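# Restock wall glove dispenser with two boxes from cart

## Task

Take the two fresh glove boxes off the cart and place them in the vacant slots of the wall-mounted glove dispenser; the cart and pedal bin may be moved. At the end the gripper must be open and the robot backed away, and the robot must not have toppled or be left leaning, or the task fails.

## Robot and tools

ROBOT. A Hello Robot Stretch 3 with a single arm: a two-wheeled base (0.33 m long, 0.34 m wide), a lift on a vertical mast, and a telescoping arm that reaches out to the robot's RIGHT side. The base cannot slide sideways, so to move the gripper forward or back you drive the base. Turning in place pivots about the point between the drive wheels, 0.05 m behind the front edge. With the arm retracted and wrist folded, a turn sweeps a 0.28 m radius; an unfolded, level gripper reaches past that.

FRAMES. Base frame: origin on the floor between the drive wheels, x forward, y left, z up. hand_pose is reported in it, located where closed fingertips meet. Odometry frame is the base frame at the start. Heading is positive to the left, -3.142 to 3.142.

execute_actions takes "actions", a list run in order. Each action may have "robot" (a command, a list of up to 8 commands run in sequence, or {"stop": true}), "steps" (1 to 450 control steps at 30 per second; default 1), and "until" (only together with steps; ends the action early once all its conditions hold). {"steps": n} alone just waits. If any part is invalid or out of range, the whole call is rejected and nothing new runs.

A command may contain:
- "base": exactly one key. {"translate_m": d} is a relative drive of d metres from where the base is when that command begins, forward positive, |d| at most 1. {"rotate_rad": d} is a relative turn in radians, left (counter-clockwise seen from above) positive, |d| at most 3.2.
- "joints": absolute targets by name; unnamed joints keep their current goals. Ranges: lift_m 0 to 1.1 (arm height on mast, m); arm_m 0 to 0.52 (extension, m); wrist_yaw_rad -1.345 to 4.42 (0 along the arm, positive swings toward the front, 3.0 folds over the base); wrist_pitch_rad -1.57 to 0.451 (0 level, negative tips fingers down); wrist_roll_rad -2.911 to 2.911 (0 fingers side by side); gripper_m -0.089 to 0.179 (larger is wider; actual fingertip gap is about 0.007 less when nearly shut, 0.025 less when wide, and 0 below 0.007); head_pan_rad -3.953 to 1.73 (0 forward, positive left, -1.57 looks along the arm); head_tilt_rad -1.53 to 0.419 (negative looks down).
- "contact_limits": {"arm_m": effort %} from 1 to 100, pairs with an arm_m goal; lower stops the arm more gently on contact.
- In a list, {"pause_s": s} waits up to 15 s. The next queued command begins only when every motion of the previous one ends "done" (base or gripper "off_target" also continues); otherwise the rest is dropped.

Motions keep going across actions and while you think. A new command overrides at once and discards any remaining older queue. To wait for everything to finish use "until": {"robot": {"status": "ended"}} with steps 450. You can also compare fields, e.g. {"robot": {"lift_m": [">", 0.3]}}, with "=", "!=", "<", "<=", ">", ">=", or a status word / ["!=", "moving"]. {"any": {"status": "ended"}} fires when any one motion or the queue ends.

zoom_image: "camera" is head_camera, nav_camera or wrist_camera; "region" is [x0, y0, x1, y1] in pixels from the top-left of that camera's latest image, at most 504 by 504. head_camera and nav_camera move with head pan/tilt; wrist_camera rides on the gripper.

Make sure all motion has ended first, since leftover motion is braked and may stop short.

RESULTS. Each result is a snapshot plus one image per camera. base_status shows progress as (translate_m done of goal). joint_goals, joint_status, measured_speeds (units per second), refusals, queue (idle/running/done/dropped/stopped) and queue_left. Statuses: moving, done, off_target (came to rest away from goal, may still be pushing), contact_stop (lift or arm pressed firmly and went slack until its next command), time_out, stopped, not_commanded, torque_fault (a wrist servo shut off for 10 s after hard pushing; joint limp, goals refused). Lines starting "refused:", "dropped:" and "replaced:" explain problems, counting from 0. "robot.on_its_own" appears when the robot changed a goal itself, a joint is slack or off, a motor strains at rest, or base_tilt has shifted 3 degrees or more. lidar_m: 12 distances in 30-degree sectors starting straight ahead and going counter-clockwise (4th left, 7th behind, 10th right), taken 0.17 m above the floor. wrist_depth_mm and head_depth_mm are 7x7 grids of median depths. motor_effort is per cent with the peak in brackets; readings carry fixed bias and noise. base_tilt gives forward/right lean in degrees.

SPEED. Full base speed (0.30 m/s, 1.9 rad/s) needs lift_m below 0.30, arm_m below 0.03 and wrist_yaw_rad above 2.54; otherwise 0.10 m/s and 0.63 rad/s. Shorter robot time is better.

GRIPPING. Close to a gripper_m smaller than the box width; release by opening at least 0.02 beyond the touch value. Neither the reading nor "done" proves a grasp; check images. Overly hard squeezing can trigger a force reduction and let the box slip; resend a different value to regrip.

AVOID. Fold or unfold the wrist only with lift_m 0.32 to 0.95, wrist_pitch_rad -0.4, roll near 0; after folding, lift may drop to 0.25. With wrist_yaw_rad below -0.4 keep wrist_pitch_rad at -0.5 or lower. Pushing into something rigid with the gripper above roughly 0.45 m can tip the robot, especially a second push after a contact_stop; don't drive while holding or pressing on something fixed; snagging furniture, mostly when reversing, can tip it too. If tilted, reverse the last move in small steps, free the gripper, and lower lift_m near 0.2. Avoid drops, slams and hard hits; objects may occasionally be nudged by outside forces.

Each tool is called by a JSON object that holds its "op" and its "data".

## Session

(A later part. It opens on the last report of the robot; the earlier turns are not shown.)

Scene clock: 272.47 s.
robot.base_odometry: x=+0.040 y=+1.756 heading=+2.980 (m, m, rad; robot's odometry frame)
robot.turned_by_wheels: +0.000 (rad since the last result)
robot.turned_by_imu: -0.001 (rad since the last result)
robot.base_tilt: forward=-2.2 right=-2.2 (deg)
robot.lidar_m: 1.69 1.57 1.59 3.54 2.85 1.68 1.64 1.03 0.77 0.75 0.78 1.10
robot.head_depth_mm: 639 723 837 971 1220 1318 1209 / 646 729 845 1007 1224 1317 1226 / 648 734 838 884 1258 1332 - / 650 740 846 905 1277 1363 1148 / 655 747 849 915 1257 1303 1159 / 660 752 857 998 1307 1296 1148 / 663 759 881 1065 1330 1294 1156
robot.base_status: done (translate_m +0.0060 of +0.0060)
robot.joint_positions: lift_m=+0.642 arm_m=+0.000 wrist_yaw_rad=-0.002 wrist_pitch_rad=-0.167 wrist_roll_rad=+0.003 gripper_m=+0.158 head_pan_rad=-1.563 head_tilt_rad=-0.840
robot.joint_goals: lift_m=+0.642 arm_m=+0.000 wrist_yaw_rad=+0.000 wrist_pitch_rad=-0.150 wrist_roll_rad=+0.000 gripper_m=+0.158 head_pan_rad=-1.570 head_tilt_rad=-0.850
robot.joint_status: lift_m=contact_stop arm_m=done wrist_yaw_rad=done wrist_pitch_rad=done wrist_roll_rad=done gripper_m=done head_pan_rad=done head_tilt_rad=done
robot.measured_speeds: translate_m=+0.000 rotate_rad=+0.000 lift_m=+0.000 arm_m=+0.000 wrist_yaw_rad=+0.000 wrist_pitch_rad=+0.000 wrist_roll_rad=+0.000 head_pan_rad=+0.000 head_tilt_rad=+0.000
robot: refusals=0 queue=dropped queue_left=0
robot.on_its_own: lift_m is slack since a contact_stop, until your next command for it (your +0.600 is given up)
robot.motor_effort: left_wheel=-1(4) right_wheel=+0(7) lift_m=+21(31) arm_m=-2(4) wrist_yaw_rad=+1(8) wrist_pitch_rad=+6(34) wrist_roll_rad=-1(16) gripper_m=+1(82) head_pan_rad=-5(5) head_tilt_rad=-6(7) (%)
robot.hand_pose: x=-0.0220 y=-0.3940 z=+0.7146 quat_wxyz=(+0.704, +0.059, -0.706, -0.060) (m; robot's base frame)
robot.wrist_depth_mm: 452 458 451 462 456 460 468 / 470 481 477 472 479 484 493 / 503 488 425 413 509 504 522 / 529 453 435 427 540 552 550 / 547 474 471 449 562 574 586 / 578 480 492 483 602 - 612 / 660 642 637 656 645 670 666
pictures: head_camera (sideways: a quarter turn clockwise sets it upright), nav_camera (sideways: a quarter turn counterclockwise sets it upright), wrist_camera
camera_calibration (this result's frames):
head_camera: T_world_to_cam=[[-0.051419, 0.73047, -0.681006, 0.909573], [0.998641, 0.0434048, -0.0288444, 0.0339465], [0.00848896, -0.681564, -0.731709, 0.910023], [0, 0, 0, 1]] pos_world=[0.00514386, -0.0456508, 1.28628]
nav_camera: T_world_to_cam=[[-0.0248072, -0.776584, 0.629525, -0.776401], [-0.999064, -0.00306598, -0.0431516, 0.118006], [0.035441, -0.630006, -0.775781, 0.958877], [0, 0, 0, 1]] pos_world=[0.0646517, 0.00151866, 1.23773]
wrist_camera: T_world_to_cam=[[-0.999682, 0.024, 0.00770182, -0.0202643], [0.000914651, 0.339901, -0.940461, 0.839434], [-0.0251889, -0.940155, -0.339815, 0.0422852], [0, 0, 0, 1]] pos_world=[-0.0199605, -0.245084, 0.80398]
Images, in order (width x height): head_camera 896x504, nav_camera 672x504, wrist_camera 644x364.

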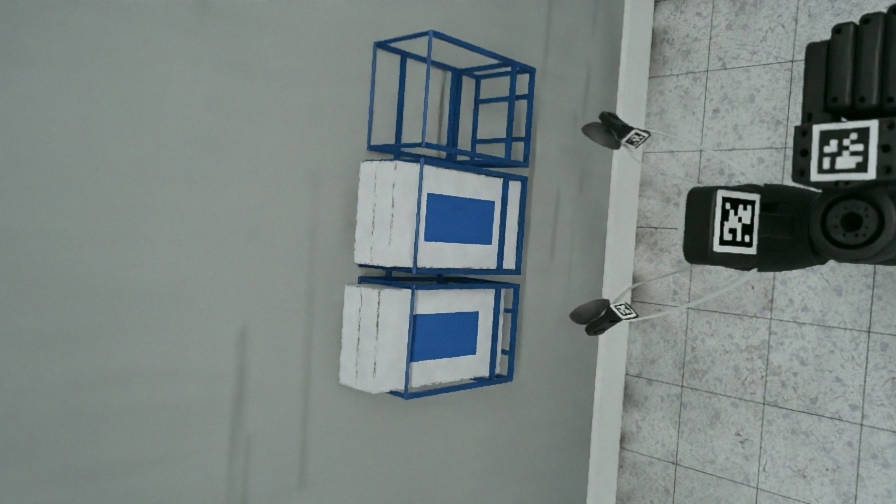

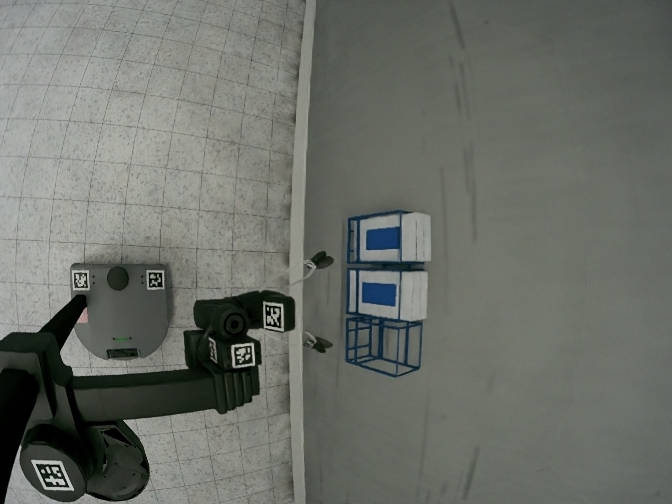

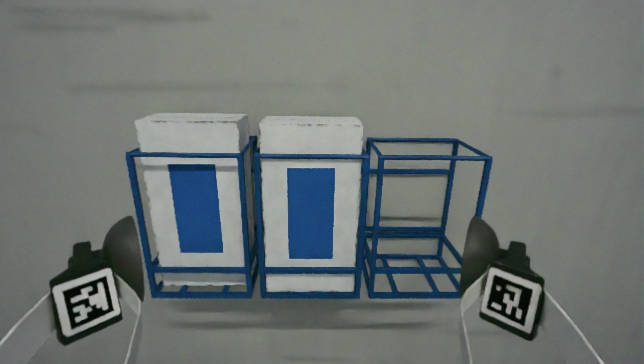

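{"op": "execute_actions", "data": {"actions": [{"robot":[{"joints":{"lift_m":0.5,"wrist_pitch_rad":-0.4,"gripper_m":0.05},"base":{"translate_m":-0.05}},{"joints":{"wrist_yaw_rad":3.0}},{"joints":{"lift_m":0.28}},{"base":{"translate_m":-1.0}},{"base":{"rotate_rad":-1.59}},{"base":{"translate_m":-0.37},"joints":{"lift_m":0.8,"head_tilt_rad":-0.6}},{"joints":{"wrist_yaw_rad":0.0,"gripper_m":0.175}},{"joints":{"wrist_pitch_rad":0.0}}],"steps":450,"until":{"robot":{"status":"ended"}}},{"steps":450,"until":{"robot":{"status":"ended"}}}]}}

Scene clock: 296.33 s.
robot.base_odometry: x=+1.010 y=+1.223 heading=+1.390 (m, m, rad; robot's odometry frame)
robot.turned_by_wheels: -1.590 (rad since the last result)
robot.turned_by_imu: -1.569 (rad since the last result)
robot.base_tilt: forward=-2.2 right=-2.3 (deg)
robot.lidar_m: 1.08 1.13 1.57 2.74 2.35 3.09 3.20 1.42 0.60 0.58 1.06 1.12
robot.head_depth_mm: 847 918 1019 1086 910 1011 1085 / 847 928 1027 1087 909 1036 1113 / 851 933 1031 1065 901 1045 - / 856 935 1037 812 875 1038 - / 858 941 1037 1138 890 1033 1131 / 858 944 1049 1175 1344 1464 1277 / 868 952 1058 1179 1349 1470 1271
robot.base_status: done (translate_m -0.3700 of -0.3700)
robot.joint_positions: lift_m=+0.799 arm_m=+0.000 wrist_yaw_rad=+0.003 wrist_pitch_rad=-0.025 wrist_roll_rad=+0.003 gripper_m=+0.175 head_pan_rad=-1.563 head_tilt_rad=-0.606
robot.joint_goals: lift_m=+0.800 arm_m=+0.000 wrist_yaw_rad=+0.000 wrist_pitch_rad=+0.000 wrist_roll_rad=+0.000 gripper_m=+0.175 head_pan_rad=-1.570 head_tilt_rad=-0.600
robot.joint_status: lift_m=done arm_m=done wrist_yaw_rad=done wrist_pitch_rad=done wrist_roll_rad=done gripper_m=done head_pan_rad=done head_tilt_rad=done
robot.measured_speeds: translate_m=+0.000 rotate_rad=+0.000 lift_m=+0.000 arm_m=+0.000 wrist_yaw_rad=+0.000 wrist_pitch_rad=+0.000 wrist_roll_rad=+0.000 head_pan_rad=+0.000 head_tilt_rad=+0.000
robot: refusals=0 queue=done queue_left=0
robot.motor_effort: left_wheel=+2(9) right_wheel=-1(6) lift_m=+29(29) arm_m=-3(3) wrist_yaw_rad=-3(3) wrist_pitch_rad=+8(8) wrist_roll_rad=-1(1) gripper_m=+1(84) head_pan_rad=-5(5) head_tilt_rad=+3(27) (%)
robot.hand_pose: x=-0.0206 y=-0.4009 z=+0.9078 quat_wxyz=(+0.706, +0.010, -0.708, -0.008) (m; robot's base frame)
robot.wrist_depth_mm: 719 724 729 750 728 757 764 / 741 738 741 756 756 772 786 / 771 752 768 768 776 801 789 / 770 785 779 794 802 809 826 / 805 793 809 506 820 850 852 / - 832 530 527 654 590 869 / 875 886 388 386 385 393 917
pictures: head_camera (sideways: a quarter turn clockwise sets it upright), nav_camera (sideways: a quarter turn counterclockwise sets it upright), wrist_camera
camera_calibration (this result's frames):
head_camera: T_world_to_cam=[[-0.0499608, 0.552918, -0.831737, 1.10603], [0.998706, 0.0355469, -0.0363597, 0.0437401], [0.00946172, -0.832477, -0.553979, 0.678827], [0, 0, 0, 1]] pos_world=[0.00515176, -0.0479901, 1.29757]
nav_camera: T_world_to_cam=[[-0.0261961, -0.6097, 0.792199, -0.988394], [-0.99899, -0.0129763, -0.0430212, 0.117849], [0.0365098, -0.792526, -0.608744, 0.741618], [0, 0, 0, 1]] pos_world=[0.0647615, -0.0133432, 1.23953]
wrist_camera: T_world_to_cam=[[-0.999798, 0.0194298, 0.00505259, -0.0196428], [-0.00100958, 0.202694, -0.979242, 1.00365], [-0.0200506, -0.979049, -0.202634, -0.0385325], [0, 0, 0, 1]] pos_world=[-0.0193982, -0.240778, 0.975108]
Images, in order (width x height): head_camera 896x504, nav_camera 672x504, wrist_camera 644x364.

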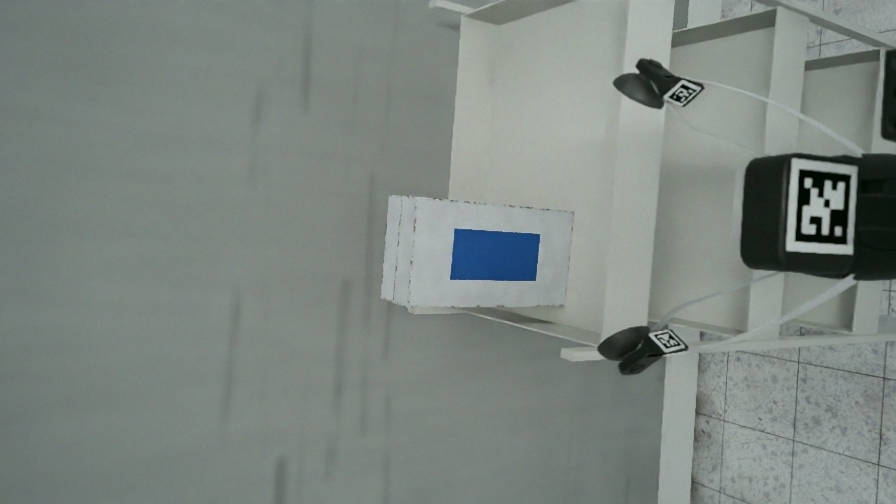

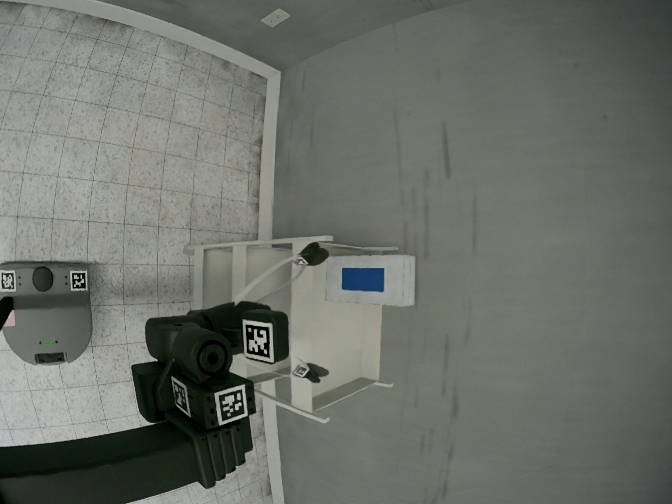

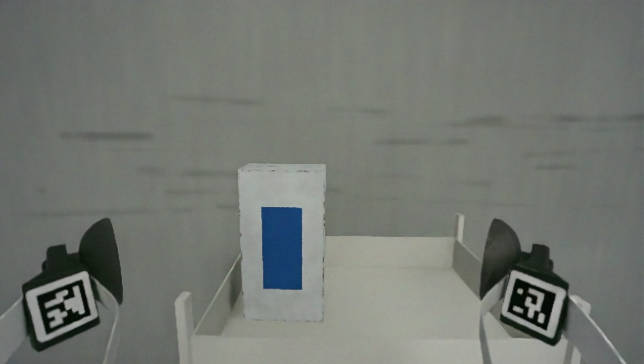

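{"op": "execute_actions", "data": {"actions": [{"robot":[{"base":{"translate_m":0.057},"joints":{"lift_m":0.76,"arm_m":0.2}}],"steps":200,"until":{"robot":{"status":"ended"}}},{"steps":5}]}}

Scene clock: 299.27 s.
robot.base_odometry: x=+1.020 y=+1.279 heading=+1.390 (m, m, rad; robot's odometry frame)
robot.turned_by_wheels: +0.000 (rad since the last result)
robot.turned_by_imu: -0.001 (rad since the last result)
robot.base_tilt: forward=-2.2 right=-2.2 (deg)
robot.lidar_m: 1.03 1.07 1.48 2.74 2.51 3.09 3.27 1.41 0.60 0.58 1.06 1.06
robot.head_depth_mm: 842 926 1022 1094 919 783 - / 842 927 1026 1091 933 - 1113 / 852 933 1029 816 871 - 1133 / 854 929 1037 839 876 1017 1156 / 859 936 1038 1167 1330 1475 1280 / 860 948 1051 1178 1348 1455 1267 / 867 953 1054 1182 1360 1472 1265
robot.base_status: done (translate_m +0.0570 of +0.0570)
robot.joint_positions: lift_m=+0.761 arm_m=+0.200 wrist_yaw_rad=+0.002 wrist_pitch_rad=-0.023 wrist_roll_rad=+0.003 gripper_m=+0.175 head_pan_rad=-1.563 head_tilt_rad=-0.606
robot.joint_goals: lift_m=+0.760 arm_m=+0.200 wrist_yaw_rad=+0.000 wrist_pitch_rad=+0.000 wrist_roll_rad=+0.000 gripper_m=+0.175 head_pan_rad=-1.570 head_tilt_rad=-0.600
robot.joint_status: lift_m=done arm_m=done wrist_yaw_rad=done wrist_pitch_rad=done wrist_roll_rad=done gripper_m=done head_pan_rad=done head_tilt_rad=done
robot.measured_speeds: translate_m=+0.000 rotate_rad=+0.000 lift_m=+0.000 arm_m=+0.000 wrist_yaw_rad=+0.000 wrist_pitch_rad=+0.000 wrist_roll_rad=+0.000 head_pan_rad=+0.000 head_tilt_rad=+0.000
robot: refusals=0 queue=done queue_left=0
robot.motor_effort: left_wheel=+2(6) right_wheel=-2(2) lift_m=+12(28) arm_m=+3(3) wrist_yaw_rad=-1(3) wrist_pitch_rad=+8(8) wrist_roll_rad=-1(1) gripper_m=+1(0) head_pan_rad=-4(5) head_tilt_rad=+3(4) (%)
robot.hand_pose: x=-0.0209 y=-0.6003 z=+0.8693 quat_wxyz=(+0.706, +0.009, -0.708, -0.008) (m; robot's base frame)
robot.wrist_depth_mm: 528 533 531 540 548 544 558 / 542 543 559 549 559 576 573 / 555 576 572 582 583 577 586 / 573 593 592 282 595 612 607 / 595 604 617 289 605 605 635 / - 630 629 297 510 514 645 / 634 655 642 313 415 411 386
pictures: head_camera (sideways: a quarter turn clockwise sets it upright), nav_camera (sideways: a quarter turn counterclockwise sets it upright), wrist_camera
camera_calibration (this result's frames):
head_camera: T_world_to_cam=[[-0.0499599, 0.552793, -0.831819, 1.10614], [0.998706, 0.0355414, -0.0363639, 0.0437456], [0.00946233, -0.83256, -0.553854, 0.678665], [0, 0, 0, 1]] pos_world=[0.00515176, -0.0479908, 1.29758]
nav_camera: T_world_to_cam=[[-0.026197, -0.609581, 0.79229, -0.988513], [-0.99899, -0.0129827, -0.0430203, 0.117848], [0.0365105, -0.792617, -0.608626, 0.741463], [0, 0, 0, 1]] pos_world=[0.0647615, -0.0133525, 1.23953]
wrist_camera: T_world_to_cam=[[-0.999773, 0.0207284, 0.00501486, -0.0150907], [-0.000744839, 0.201066, -0.979577, 1.00564], [-0.0213134, -0.979358, -0.201004, -0.243195], [0, 0, 0, 1]] pos_world=[-0.0195215, -0.440061, 0.936294]
Images, in order (width x height): head_camera 896x504, nav_camera 672x504, wrist_camera 644x364.

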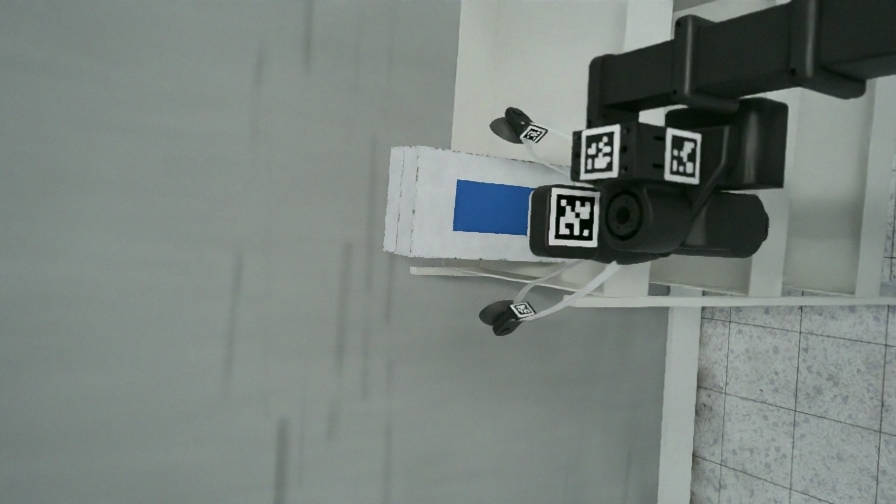

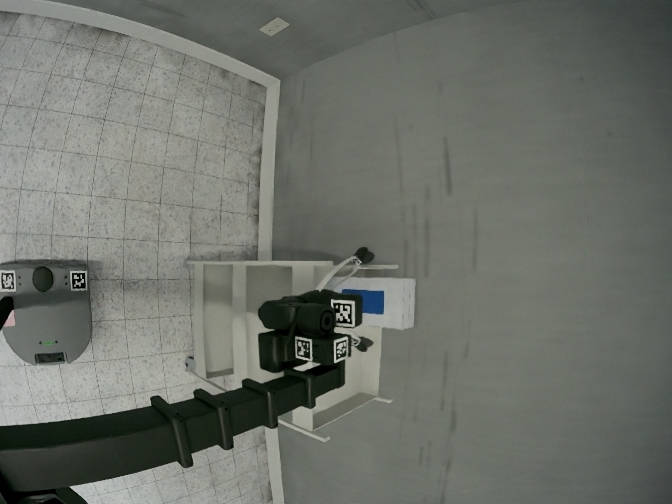

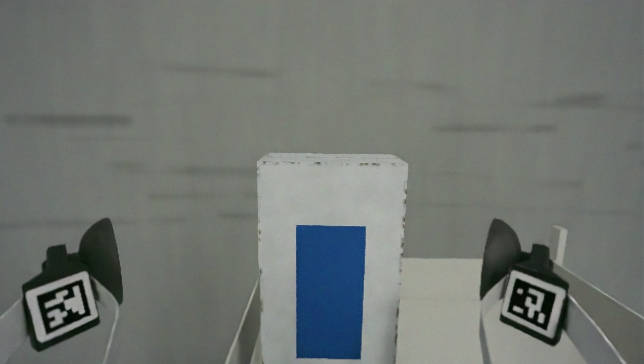

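{"op": "execute_actions", "data": {"actions": [{"robot":[{"base":{"translate_m":-0.008},"joints":{"lift_m":0.755,"arm_m":0.36}}],"steps":200,"until":{"robot":{"status":"ended"}}},{"steps":5}]}}

Scene clock: 301.83 s.
robot.base_odometry: x=+1.018 y=+1.271 heading=+1.390 (m, m, rad; robot's odometry frame)
robot.turned_by_wheels: +0.000 (rad since the last result)
robot.turned_by_imu: -0.001 (rad since the last result)
robot.base_tilt: forward=-2.2 right=-2.2 (deg)
robot.lidar_m: 1.03 1.08 1.50 2.74 2.49 3.07 3.27 1.42 0.60 0.58 1.06 1.07
robot.head_depth_mm: 845 923 1023 1080 914 784 - / 845 929 1026 1117 - 1026 1114 / 850 930 1027 802 770 1025 1133 / 857 939 1036 948 867 1023 1155 / 859 940 1035 1169 1286 1444 1225 / 862 946 1052 1170 1332 1462 1270 / 864 952 1053 1182 1341 1457 1273
robot.base_status: done (translate_m -0.0080 of -0.0080)
robot.joint_positions: lift_m=+0.756 arm_m=+0.360 wrist_yaw_rad=+0.000 wrist_pitch_rad=-0.023 wrist_roll_rad=+0.003 gripper_m=+0.175 head_pan_rad=-1.563 head_tilt_rad=-0.606
robot.joint_goals: lift_m=+0.755 arm_m=+0.360 wrist_yaw_rad=+0.000 wrist_pitch_rad=+0.000 wrist_roll_rad=+0.000 gripper_m=+0.175 head_pan_rad=-1.570 head_tilt_rad=-0.600
robot.joint_status: lift_m=done arm_m=done wrist_yaw_rad=done wrist_pitch_rad=done wrist_roll_rad=done gripper_m=done head_pan_rad=done head_tilt_rad=done
robot.measured_speeds: translate_m=+0.000 rotate_rad=+0.000 lift_m=+0.000 arm_m=+0.000 wrist_yaw_rad=+0.000 wrist_pitch_rad=+0.000 wrist_roll_rad=+0.000 head_pan_rad=+0.000 head_tilt_rad=+0.000
robot: refusals=0 queue=done queue_left=0
robot.motor_effort: left_wheel=+2(4) right_wheel=-2(5) lift_m=+12(12) arm_m=+3(7) wrist_yaw_rad=+1(2) wrist_pitch_rad=+8(8) wrist_roll_rad=-1(1) gripper_m=-1(0) head_pan_rad=-4(5) head_tilt_rad=+3(3) (%)
robot.hand_pose: x=-0.0216 y=-0.7602 z=+0.8643 quat_wxyz=(+0.706, +0.008, -0.708, -0.009) (m; robot's base frame)
robot.wrist_depth_mm: 376 380 384 389 392 393 397 / 390 391 392 403 408 409 412 / 397 407 411 415 417 423 427 / 408 415 166 167 170 436 440 / 422 425 123 122 121 122 458 / - 443 127 126 125 125 469 / 461 462 131 130 130 131 353
pictures: head_camera (sideways: a quarter turn clockwise sets it upright), nav_camera (sideways: a quarter turn counterclockwise sets it upright), wrist_camera
camera_calibration (this result's frames):
head_camera: T_world_to_cam=[[-0.0499595, 0.552741, -0.831854, 1.10618], [0.998706, 0.0355391, -0.0363657, 0.0437479], [0.00946249, -0.832595, -0.553802, 0.678597], [0, 0, 0, 1]] pos_world=[0.00515176, -0.0479911, 1.29758]
nav_camera: T_world_to_cam=[[-0.0261975, -0.609532, 0.792329, -0.988563], [-0.99899, -0.0129853, -0.04302, 0.117847], [0.0365107, -0.792655, -0.608576, 0.741399], [0, 0, 0, 1]] pos_world=[0.0647616, -0.0133564, 1.23953]
wrist_camera: T_world_to_cam=[[-0.999716, 0.023279, 0.00501448, -0.0104615], [-0.000233375, 0.20099, -0.979593, 1.0329], [-0.0238118, -0.979317, -0.200928, -0.400953], [0, 0, 0, 1]] pos_world=[-0.0197649, -0.600019, 0.931308]
Images, in order (width x height): head_camera 896x504, nav_camera 672x504, wrist_camera 644x364.

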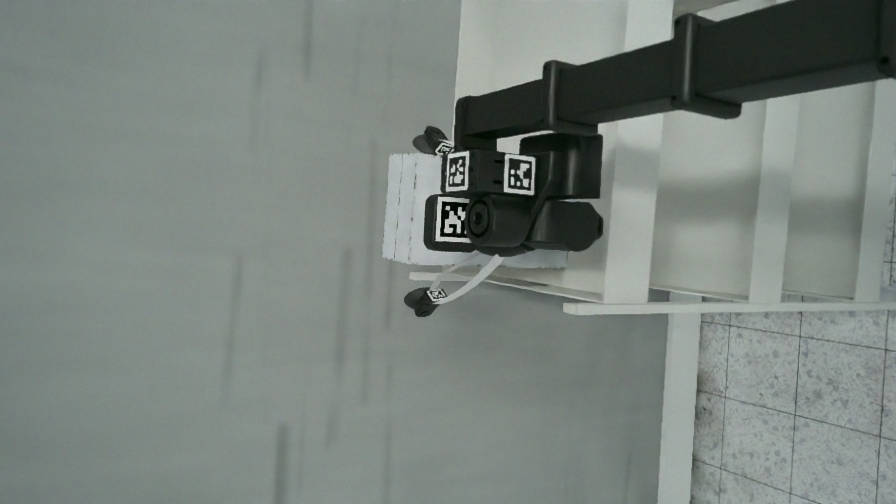

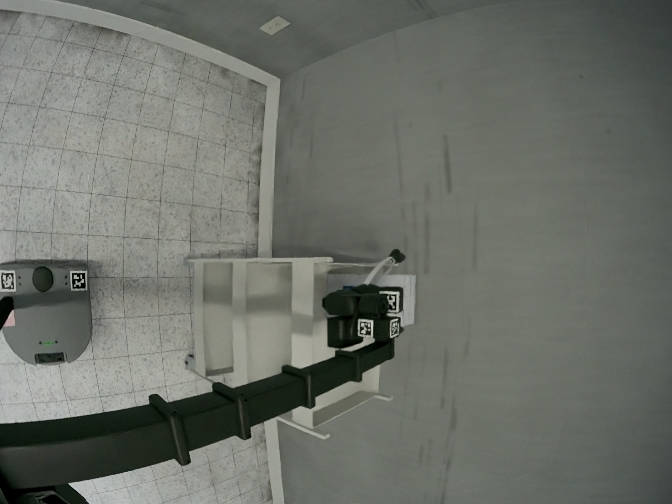

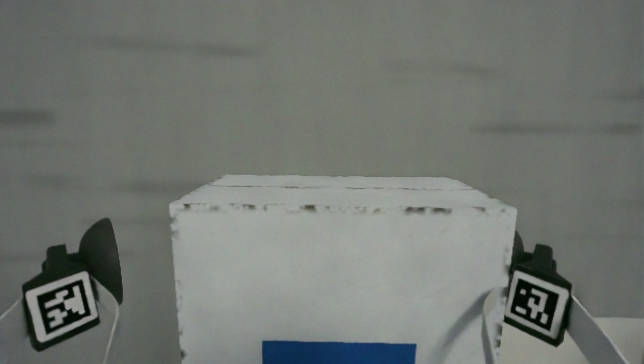

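{"op": "execute_actions", "data": {"actions": [{"robot":[{"base":{"translate_m":-0.02},"joints":{"wrist_yaw_rad":0.03,"arm_m":0.352}}],"steps":200,"until":{"robot":{"status":"ended"}}},{"steps":5}]}}

Scene clock: 304.10 s.
robot.base_odometry: x=+1.015 y=+1.251 heading=+1.390 (m, m, rad; robot's odometry frame)
robot.turned_by_wheels: +0.000 (rad since the last result)
robot.turned_by_imu: -0.001 (rad since the last result)
robot.base_tilt: forward=-2.2 right=-2.2 (deg)
robot.lidar_m: 1.06 1.10 1.53 2.74 2.43 3.07 3.23 1.42 0.60 0.58 1.06 1.09
robot.head_depth_mm: 844 925 1023 1080 914 782 - / 845 923 1025 1107 - 1030 1112 / 849 929 1031 817 770 1024 1134 / 852 937 1038 810 866 1020 1152 / 854 938 1042 1166 1253 1126 1206 / 861 947 1046 1177 1336 1459 1275 / 867 947 1050 1179 1347 1460 1270
robot.base_status: done (translate_m -0.0200 of -0.0200)
robot.joint_positions: lift_m=+0.756 arm_m=+0.352 wrist_yaw_rad=+0.027 wrist_pitch_rad=-0.023 wrist_roll_rad=+0.003 gripper_m=+0.175 head_pan_rad=-1.563 head_tilt_rad=-0.606
robot.joint_goals: lift_m=+0.755 arm_m=+0.352 wrist_yaw_rad=+0.030 wrist_pitch_rad=+0.000 wrist_roll_rad=+0.000 gripper_m=+0.175 head_pan_rad=-1.570 head_tilt_rad=-0.600
robot.joint_status: lift_m=done arm_m=done wrist_yaw_rad=done wrist_pitch_rad=done wrist_roll_rad=done gripper_m=done head_pan_rad=done head_tilt_rad=done
robot.measured_speeds: translate_m=+0.000 rotate_rad=+0.000 lift_m=+0.000 arm_m=+0.000 wrist_yaw_rad=+0.000 wrist_pitch_rad=+0.000 wrist_roll_rad=+0.000 head_pan_rad=+0.000 head_tilt_rad=+0.000
robot: refusals=0 queue=done queue_left=0
robot.motor_effort: left_wheel=+2(3) right_wheel=-2(4) lift_m=+12(12) arm_m=-2(6) wrist_yaw_rad=+2(5) wrist_pitch_rad=+8(7) wrist_roll_rad=-1(1) gripper_m=+0(0) head_pan_rad=-5(5) head_tilt_rad=+3(3) (%)
robot.hand_pose: x=-0.0145 y=-0.7528 z=+0.8643 quat_wxyz=(+0.706, +0.018, -0.708, +0.001) (m; robot's base frame)
robot.wrist_depth_mm: 390 391 395 393 389 401 395 / 407 402 403 405 405 402 405 / 413 421 418 419 419 413 421 / 432 431 163 166 170 432 444 / 444 130 128 126 124 441 456 / - 135 132 130 128 458 470 / 478 473 136 135 133 354 354
pictures: head_camera (sideways: a quarter turn clockwise sets it upright), nav_camera (sideways: a quarter turn counterclockwise sets it upright), wrist_camera
camera_calibration (this result's frames):
head_camera: T_world_to_cam=[[-0.0499593, 0.552741, -0.831854, 1.10618], [0.998706, 0.0355388, -0.0363657, 0.0437479], [0.00946229, -0.832595, -0.553802, 0.678597], [0, 0, 0, 1]] pos_world=[0.00515175, -0.0479911, 1.29758]
nav_camera: T_world_to_cam=[[-0.0261976, -0.609532, 0.792329, -0.988563], [-0.99899, -0.0129851, -0.04302, 0.117847], [0.0365105, -0.792655, -0.608576, 0.741399], [0, 0, 0, 1]] pos_world=[0.0647616, -0.0133565, 1.23953]
wrist_camera: T_world_to_cam=[[-0.999978, -0.00426019, 0.00501283, -0.0243301], [-0.00576656, 0.200908, -0.979593, 1.03127], [0.00316614, -0.979601, -0.200928, -0.39339], [0, 0, 0, 1]] pos_world=[-0.0171371, -0.592659, 0.931308]
Images, in order (width x height): head_camera 896x504, nav_camera 672x504, wrist_camera 644x364.

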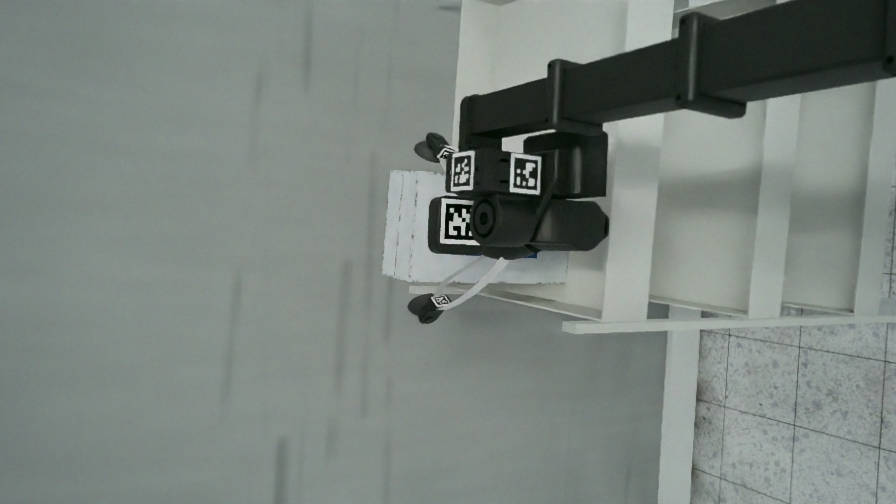

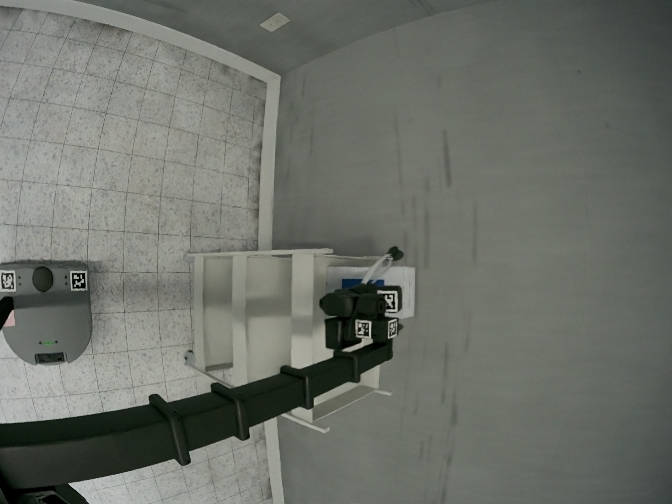

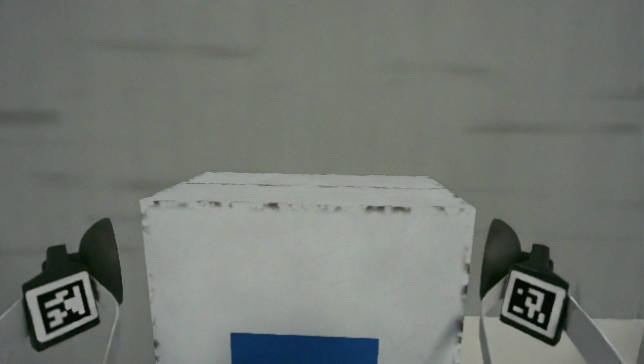

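{"op": "execute_actions", "data": {"actions": [{"robot":[{"base":{"translate_m":0.004},"joints":{"wrist_yaw_rad":0.005,"arm_m":0.357}},{"joints":{"gripper_m":0.09}},{"pause_s":0.6}],"steps":200,"until":{"robot":{"status":"ended"}}},{"robot":{"joints":{"lift_m":0.95,"wrist_pitch_rad":0.08}},"steps":200,"until":{"robot":{"status":"ended"}}},{"robot":{"joints":{"arm_m":0.0}},"steps":200,"until":{"robot":{"status":"ended"}}}]}}

Scene clock: 312.87 s.
robot.base_odometry: x=+1.016 y=+1.255 heading=+1.390 (m, m, rad; robot's odometry frame)
robot.turned_by_wheels: +0.000 (rad since the last result)
robot.turned_by_imu: -0.002 (rad since the last result)
robot.base_tilt: forward=-2.2 right=-2.3 (deg)
robot.lidar_m: 1.05 1.10 1.51 2.75 2.44 3.08 3.23 1.42 0.60 0.58 1.06 1.09
robot.head_depth_mm: 842 925 1022 1085 976 - - / 844 924 1029 384 909 - - / 850 930 1030 384 - - - / 857 935 1022 386 425 - 1150 / 858 941 1036 1112 1015 942 1227 / 866 946 1042 1176 1337 1465 1277 / 866 956 1054 1187 1344 1451 1277
robot.base_status: done (translate_m +0.0040 of +0.0040)
robot.joint_positions: lift_m=+0.949 arm_m=+0.000 wrist_yaw_rad=+0.004 wrist_pitch_rad=-0.008 wrist_roll_rad=+0.003 gripper_m=+0.091 head_pan_rad=-1.563 head_tilt_rad=-0.606
robot.joint_goals: lift_m=+0.950 arm_m=+0.000 wrist_yaw_rad=+0.005 wrist_pitch_rad=+0.080 wrist_roll_rad=+0.000 gripper_m=+0.090 head_pan_rad=-1.570 head_tilt_rad=-0.600
robot.joint_status: lift_m=done arm_m=done wrist_yaw_rad=done wrist_pitch_rad=off_target wrist_roll_rad=done gripper_m=done head_pan_rad=done head_tilt_rad=done
robot.measured_speeds: translate_m=+0.000 rotate_rad=+0.000 lift_m=+0.000 arm_m=+0.000 wrist_yaw_rad=+0.000 wrist_pitch_rad=+0.000 wrist_roll_rad=+0.000 head_pan_rad=+0.000 head_tilt_rad=+0.000
robot: refusals=0 queue=done queue_left=0
robot.motor_effort: left_wheel=+2(6) right_wheel=-2(3) lift_m=+32(33) arm_m=-3(4) wrist_yaw_rad=+1(2) wrist_pitch_rad=+29(29) wrist_roll_rad=-1(1) gripper_m=-14(88) head_pan_rad=-4(4) head_tilt_rad=+3(3) (%)
robot.hand_pose: x=-0.0203 y=-0.4014 z=+1.0619 quat_wxyz=(+0.706, +0.005, -0.708, -0.001) (m; robot's base frame)
robot.wrist_depth_mm: 730 735 737 735 728 749 750 / 747 748 754 744 770 773 778 / 765 771 776 786 776 816 821 / 782 780 184 187 811 840 832 / 821 128 127 125 125 835 844 / 827 130 129 128 128 901 861 / 888 873 132 131 130 735 878
pictures: head_camera (sideways: a quarter turn clockwise sets it upright), nav_camera (sideways: a quarter turn counterclockwise sets it upright), wrist_camera
camera_calibration (this result's frames):
head_camera: T_world_to_cam=[[-0.0499588, 0.552653, -0.831913, 1.10626], [0.998706, 0.0355352, -0.0363687, 0.0437518], [0.00946292, -0.832654, -0.553713, 0.678482], [0, 0, 0, 1]] pos_world=[0.00515176, -0.0479915, 1.29759]
nav_camera: T_world_to_cam=[[-0.0261981, -0.609448, 0.792393, -0.988647], [-0.99899, -0.0129899, -0.0430194, 0.117847], [0.0365112, -0.79272, -0.608492, 0.741289], [0, 0, 0, 1]] pos_world=[0.0647616, -0.0133631, 1.23954]
wrist_camera: T_world_to_cam=[[-0.99982, 0.0183907, 0.00467035, -0.0201349], [-0.0011631, 0.186274, -0.982497, 1.15151], [-0.0189388, -0.982326, -0.186219, -0.0265089], [0, 0, 0, 1]] pos_world=[-0.019294, -0.240166, 1.12651]
Images, in order (width x height): head_camera 896x504, nav_camera 672x504, wrist_camera 644x364.

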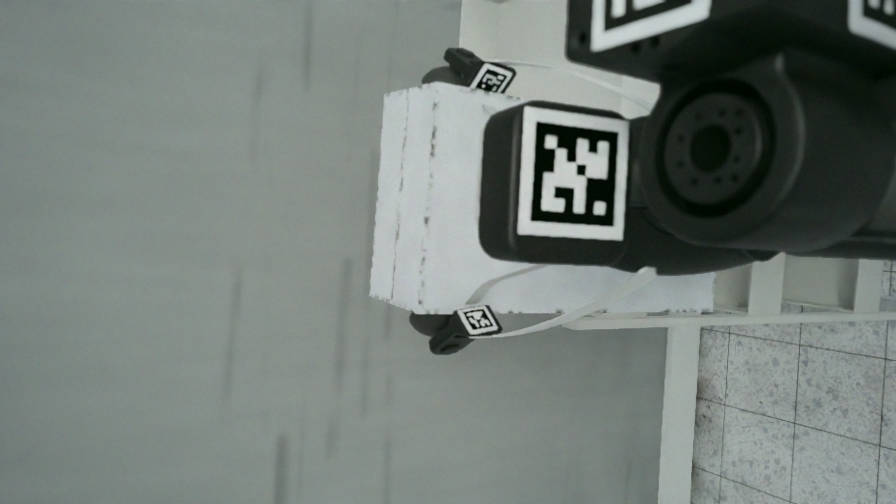

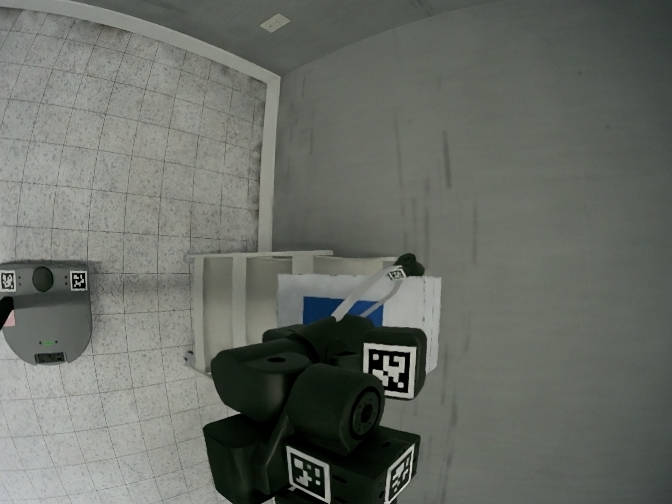

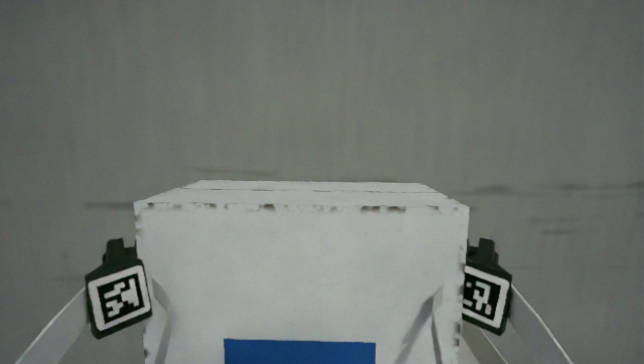

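{"op": "execute_actions", "data": {"actions": [{"robot":[{"base":{"translate_m":0.34},"joints":{"head_tilt_rad":-0.85}},{"base":{"rotate_rad":1.59}},{"base":{"translate_m":1.0}},{"base":{"translate_m":0.19}}],"steps":450,"until":{"robot":{"status":"ended"}}},{"steps":450,"until":{"robot":{"status":"ended"}}},{"robot":{"joints":{"lift_m":0.9,"arm_m":0.2}},"steps":200,"until":{"robot":{"status":"ended"}}}]}}

Scene clock: 337.77 s.
robot.base_odometry: x=-0.098 y=+1.781 heading=+2.980 (m, m, rad; robot's odometry frame)
robot.turned_by_wheels: +1.590 (rad since the last result)
robot.turned_by_imu: +1.558 (rad since the last result)
robot.base_tilt: forward=-2.2 right=-2.2 (deg)
robot.lidar_m: 1.56 1.55 1.47 3.55 3.02 1.82 1.77 1.03 0.78 0.75 0.79 1.11
robot.head_depth_mm: 643 707 - 929 1242 1327 1170 / 647 695 - 909 1244 1312 1163 / 652 536 - 931 1275 1310 1167 / 657 557 634 914 1284 1318 1163 / 660 756 879 1048 1302 1310 1158 / 665 761 886 1061 1329 1308 1158 / 670 761 891 1073 1347 1306 1152
robot.base_status: done (translate_m +0.1900 of +0.1900)
robot.joint_positions: lift_m=+0.900 arm_m=+0.200 wrist_yaw_rad=+0.005 wrist_pitch_rad=-0.007 wrist_roll_rad=+0.003 gripper_m=+0.091 head_pan_rad=-1.563 head_tilt_rad=-0.839
robot.joint_goals: lift_m=+0.900 arm_m=+0.200 wrist_yaw_rad=+0.005 wrist_pitch_rad=+0.080 wrist_roll_rad=+0.000 gripper_m=+0.090 head_pan_rad=-1.570 head_tilt_rad=-0.850
robot.joint_status: lift_m=done arm_m=done wrist_yaw_rad=done wrist_pitch_rad=off_target wrist_roll_rad=done gripper_m=done head_pan_rad=done head_tilt_rad=done
robot.measured_speeds: translate_m=+0.000 rotate_rad=+0.000 lift_m=+0.000 arm_m=+0.000 wrist_yaw_rad=+0.000 wrist_pitch_rad=+0.000 wrist_roll_rad=+0.000 head_pan_rad=+0.000 head_tilt_rad=+0.000
robot: refusals=0 queue=done queue_left=0
robot.motor_effort: left_wheel=-2(5) right_wheel=+2(6) lift_m=+16(33) arm_m=+2(2) wrist_yaw_rad=+0(0) wrist_pitch_rad=+29(29) wrist_roll_rad=-1(1) gripper_m=-14(13) head_pan_rad=-4(5) head_tilt_rad=-7(31) (%)
robot.hand_pose: x=-0.0203 y=-0.6007 z=+1.0130 quat_wxyz=(+0.706, +0.004, -0.708, -0.001) (m; robot's base frame)
robot.wrist_depth_mm: 293 290 288 295 295 294 296 / 295 299 297 303 303 301 302 / 308 306 309 306 309 310 314 / 315 315 185 188 312 322 320 / 321 128 127 126 125 329 329 / 338 130 129 129 127 340 341 / 346 346 132 131 130 355 352
pictures: head_camera (sideways: a quarter turn clockwise sets it upright), nav_camera (sideways: a quarter turn counterclockwise sets it upright), wrist_camera
camera_calibration (this result's frames):
head_camera: T_world_to_cam=[[-0.0512694, 0.73027, -0.681233, 0.909867], [0.99865, 0.0431934, -0.0288555, 0.0339609], [0.00835243, -0.681792, -0.731498, 0.909749], [0, 0, 0, 1]] pos_world=[0.00513464, -0.0456555, 1.28629]
nav_camera: T_world_to_cam=[[-0.0249662, -0.776384, 0.629765, -0.776714], [-0.999064, -0.00287678, -0.043153, 0.118008], [0.035315, -0.630253, -0.775586, 0.958624], [0, 0, 0, 1]] pos_world=[0.0646522, 0.0014869, 1.23773]
wrist_camera: T_world_to_cam=[[-0.999821, 0.0183395, 0.00467077, -0.0162581], [-0.00118443, 0.185683, -0.982609, 1.14041], [-0.0188878, -0.982439, -0.185628, -0.232088], [0, 0, 0, 1]] pos_world=[-0.0192881, -0.439469, 1.07757]
Images, in order (width x height): head_camera 896x504, nav_camera 672x504, wrist_camera 644x364.

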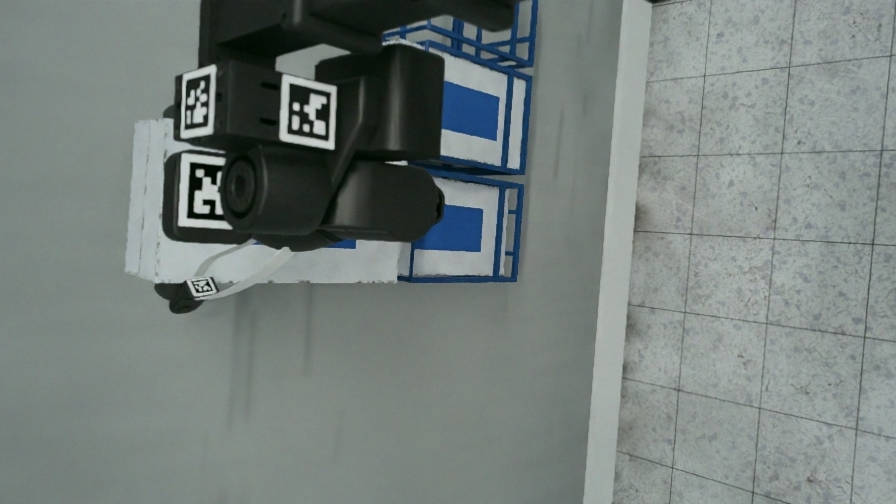

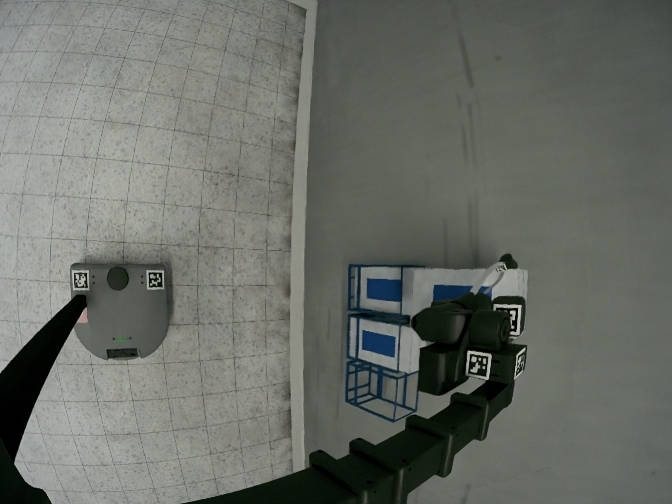

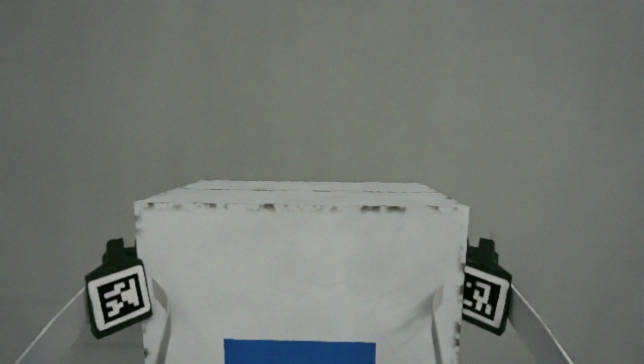

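{"op": "execute_actions", "data": {"actions": [{"robot":{"base":{"translate_m":-0.294}},"steps":300,"until":{"robot":{"status":"ended"}}},{"steps":5}]}}

Scene clock: 342.10 s.
robot.base_odometry: x=+0.193 y=+1.734 heading=+2.980 (m, m, rad; robot's odometry frame)
robot.turned_by_wheels: +0.000 (rad since the last result)
robot.turned_by_imu: -0.001 (rad since the last result)
robot.base_tilt: forward=-2.2 right=-2.2 (deg)
robot.lidar_m: 1.85 1.68 1.82 3.54 2.62 1.52 1.49 1.02 0.76 0.74 0.78 1.09
robot.head_depth_mm: 634 698 - 1008 1224 1320 1166 / 640 684 - 1042 1239 1317 1173 / 644 538 - 1039 1248 1312 1167 / 650 559 634 996 1265 1310 1160 / 650 743 845 886 1288 1301 1161 / 655 749 848 919 1300 1301 1154 / 659 755 840 930 1323 1298 1154
robot.base_status: done (translate_m -0.2940 of -0.2940)
robot.joint_positions: lift_m=+0.900 arm_m=+0.200 wrist_yaw_rad=+0.005 wrist_pitch_rad=-0.007 wrist_roll_rad=+0.003 gripper_m=+0.091 head_pan_rad=-1.563 head_tilt_rad=-0.839
robot.joint_goals: lift_m=+0.900 arm_m=+0.200 wrist_yaw_rad=+0.005 wrist_pitch_rad=+0.080 wrist_roll_rad=+0.000 gripper_m=+0.090 head_pan_rad=-1.570 head_tilt_rad=-0.850
robot.joint_status: lift_m=done arm_m=done wrist_yaw_rad=done wrist_pitch_rad=off_target wrist_roll_rad=done gripper_m=done head_pan_rad=done head_tilt_rad=done
robot.measured_speeds: translate_m=+0.000 rotate_rad=+0.000 lift_m=+0.000 arm_m=+0.000 wrist_yaw_rad=+0.000 wrist_pitch_rad=+0.000 wrist_roll_rad=+0.000 head_pan_rad=+0.000 head_tilt_rad=+0.000
robot: refusals=0 queue=done queue_left=0
robot.motor_effort: left_wheel=-2(5) right_wheel=+3(3) lift_m=+16(16) arm_m=+4(3) wrist_yaw_rad=+1(0) wrist_pitch_rad=+28(28) wrist_roll_rad=-1(1) gripper_m=-14(15) head_pan_rad=-5(5) head_tilt_rad=-7(8) (%)
robot.hand_pose: x=-0.0203 y=-0.6007 z=+1.0130 quat_wxyz=(+0.706, +0.004, -0.708, -0.001) (m; robot's base frame)
robot.wrist_depth_mm: 281 279 284 283 284 285 286 / 288 287 287 288 293 291 293 / 295 298 300 301 300 299 301 / 306 303 186 188 304 310 311 / 315 128 127 125 125 313 317 / 324 130 129 129 128 325 332 / 330 334 132 131 130 344 336
pictures: head_camera (sideways: a quarter turn clockwise sets it upright), nav_camera (sideways: a quarter turn counterclockwise sets it upright), wrist_camera
camera_calibration (this result's frames):
head_camera: T_world_to_cam=[[-0.0512696, 0.73027, -0.681233, 0.909867], [0.99865, 0.0431937, -0.0288555, 0.0339609], [0.00835267, -0.681792, -0.731498, 0.909749], [0, 0, 0, 1]] pos_world=[0.00513465, -0.0456555, 1.28629]
nav_camera: T_world_to_cam=[[-0.0249659, -0.776384, 0.629765, -0.776714], [-0.999064, -0.00287713, -0.043153, 0.118008], [0.0353153, -0.630253, -0.775586, 0.958624], [0, 0, 0, 1]] pos_world=[0.0646522, 0.00148692, 1.23773]
wrist_camera: T_world_to_cam=[[-0.999821, 0.0183402, 0.00467092, -0.016258], [-0.00118444, 0.185683, -0.982609, 1.14041], [-0.0188885, -0.982439, -0.185628, -0.232088], [0, 0, 0, 1]] pos_world=[-0.0192881, -0.439469, 1.07757]
Images, in order (width x height): head_camera 896x504, nav_camera 672x504, wrist_camera 644x364.

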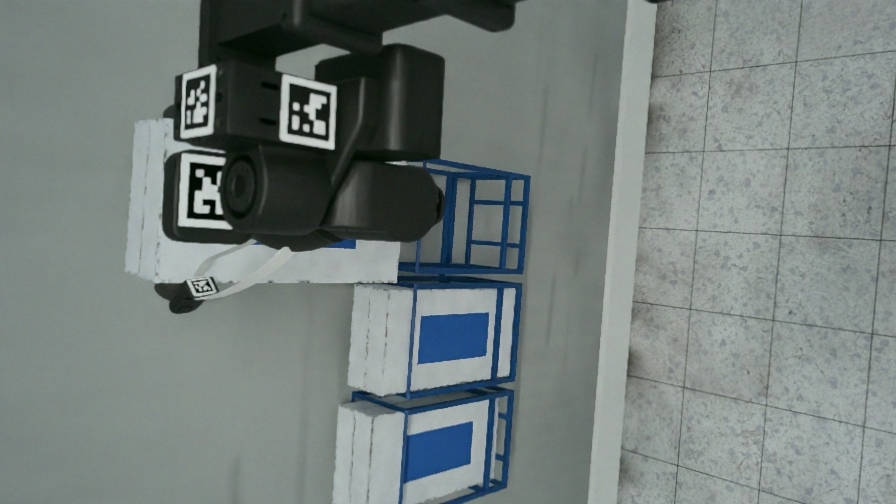

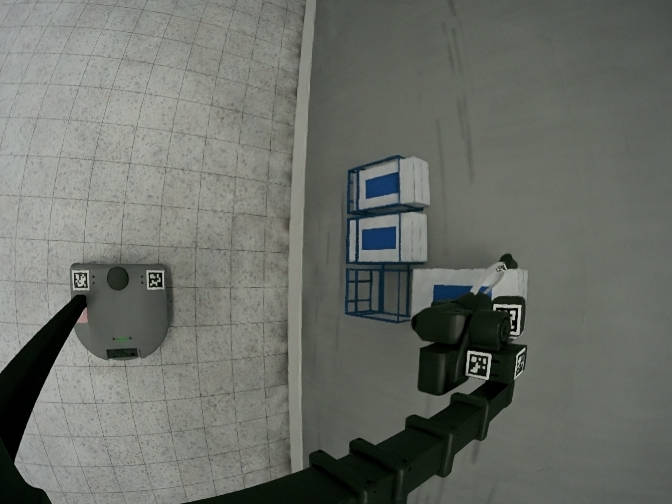

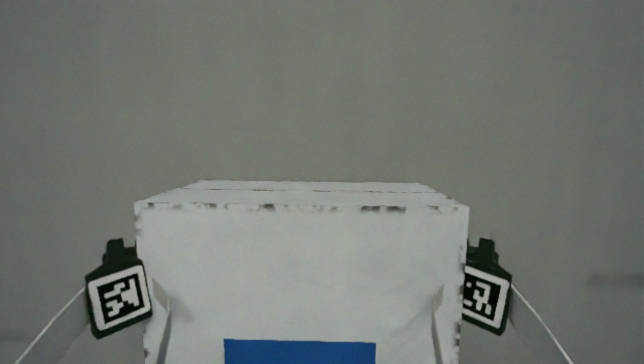

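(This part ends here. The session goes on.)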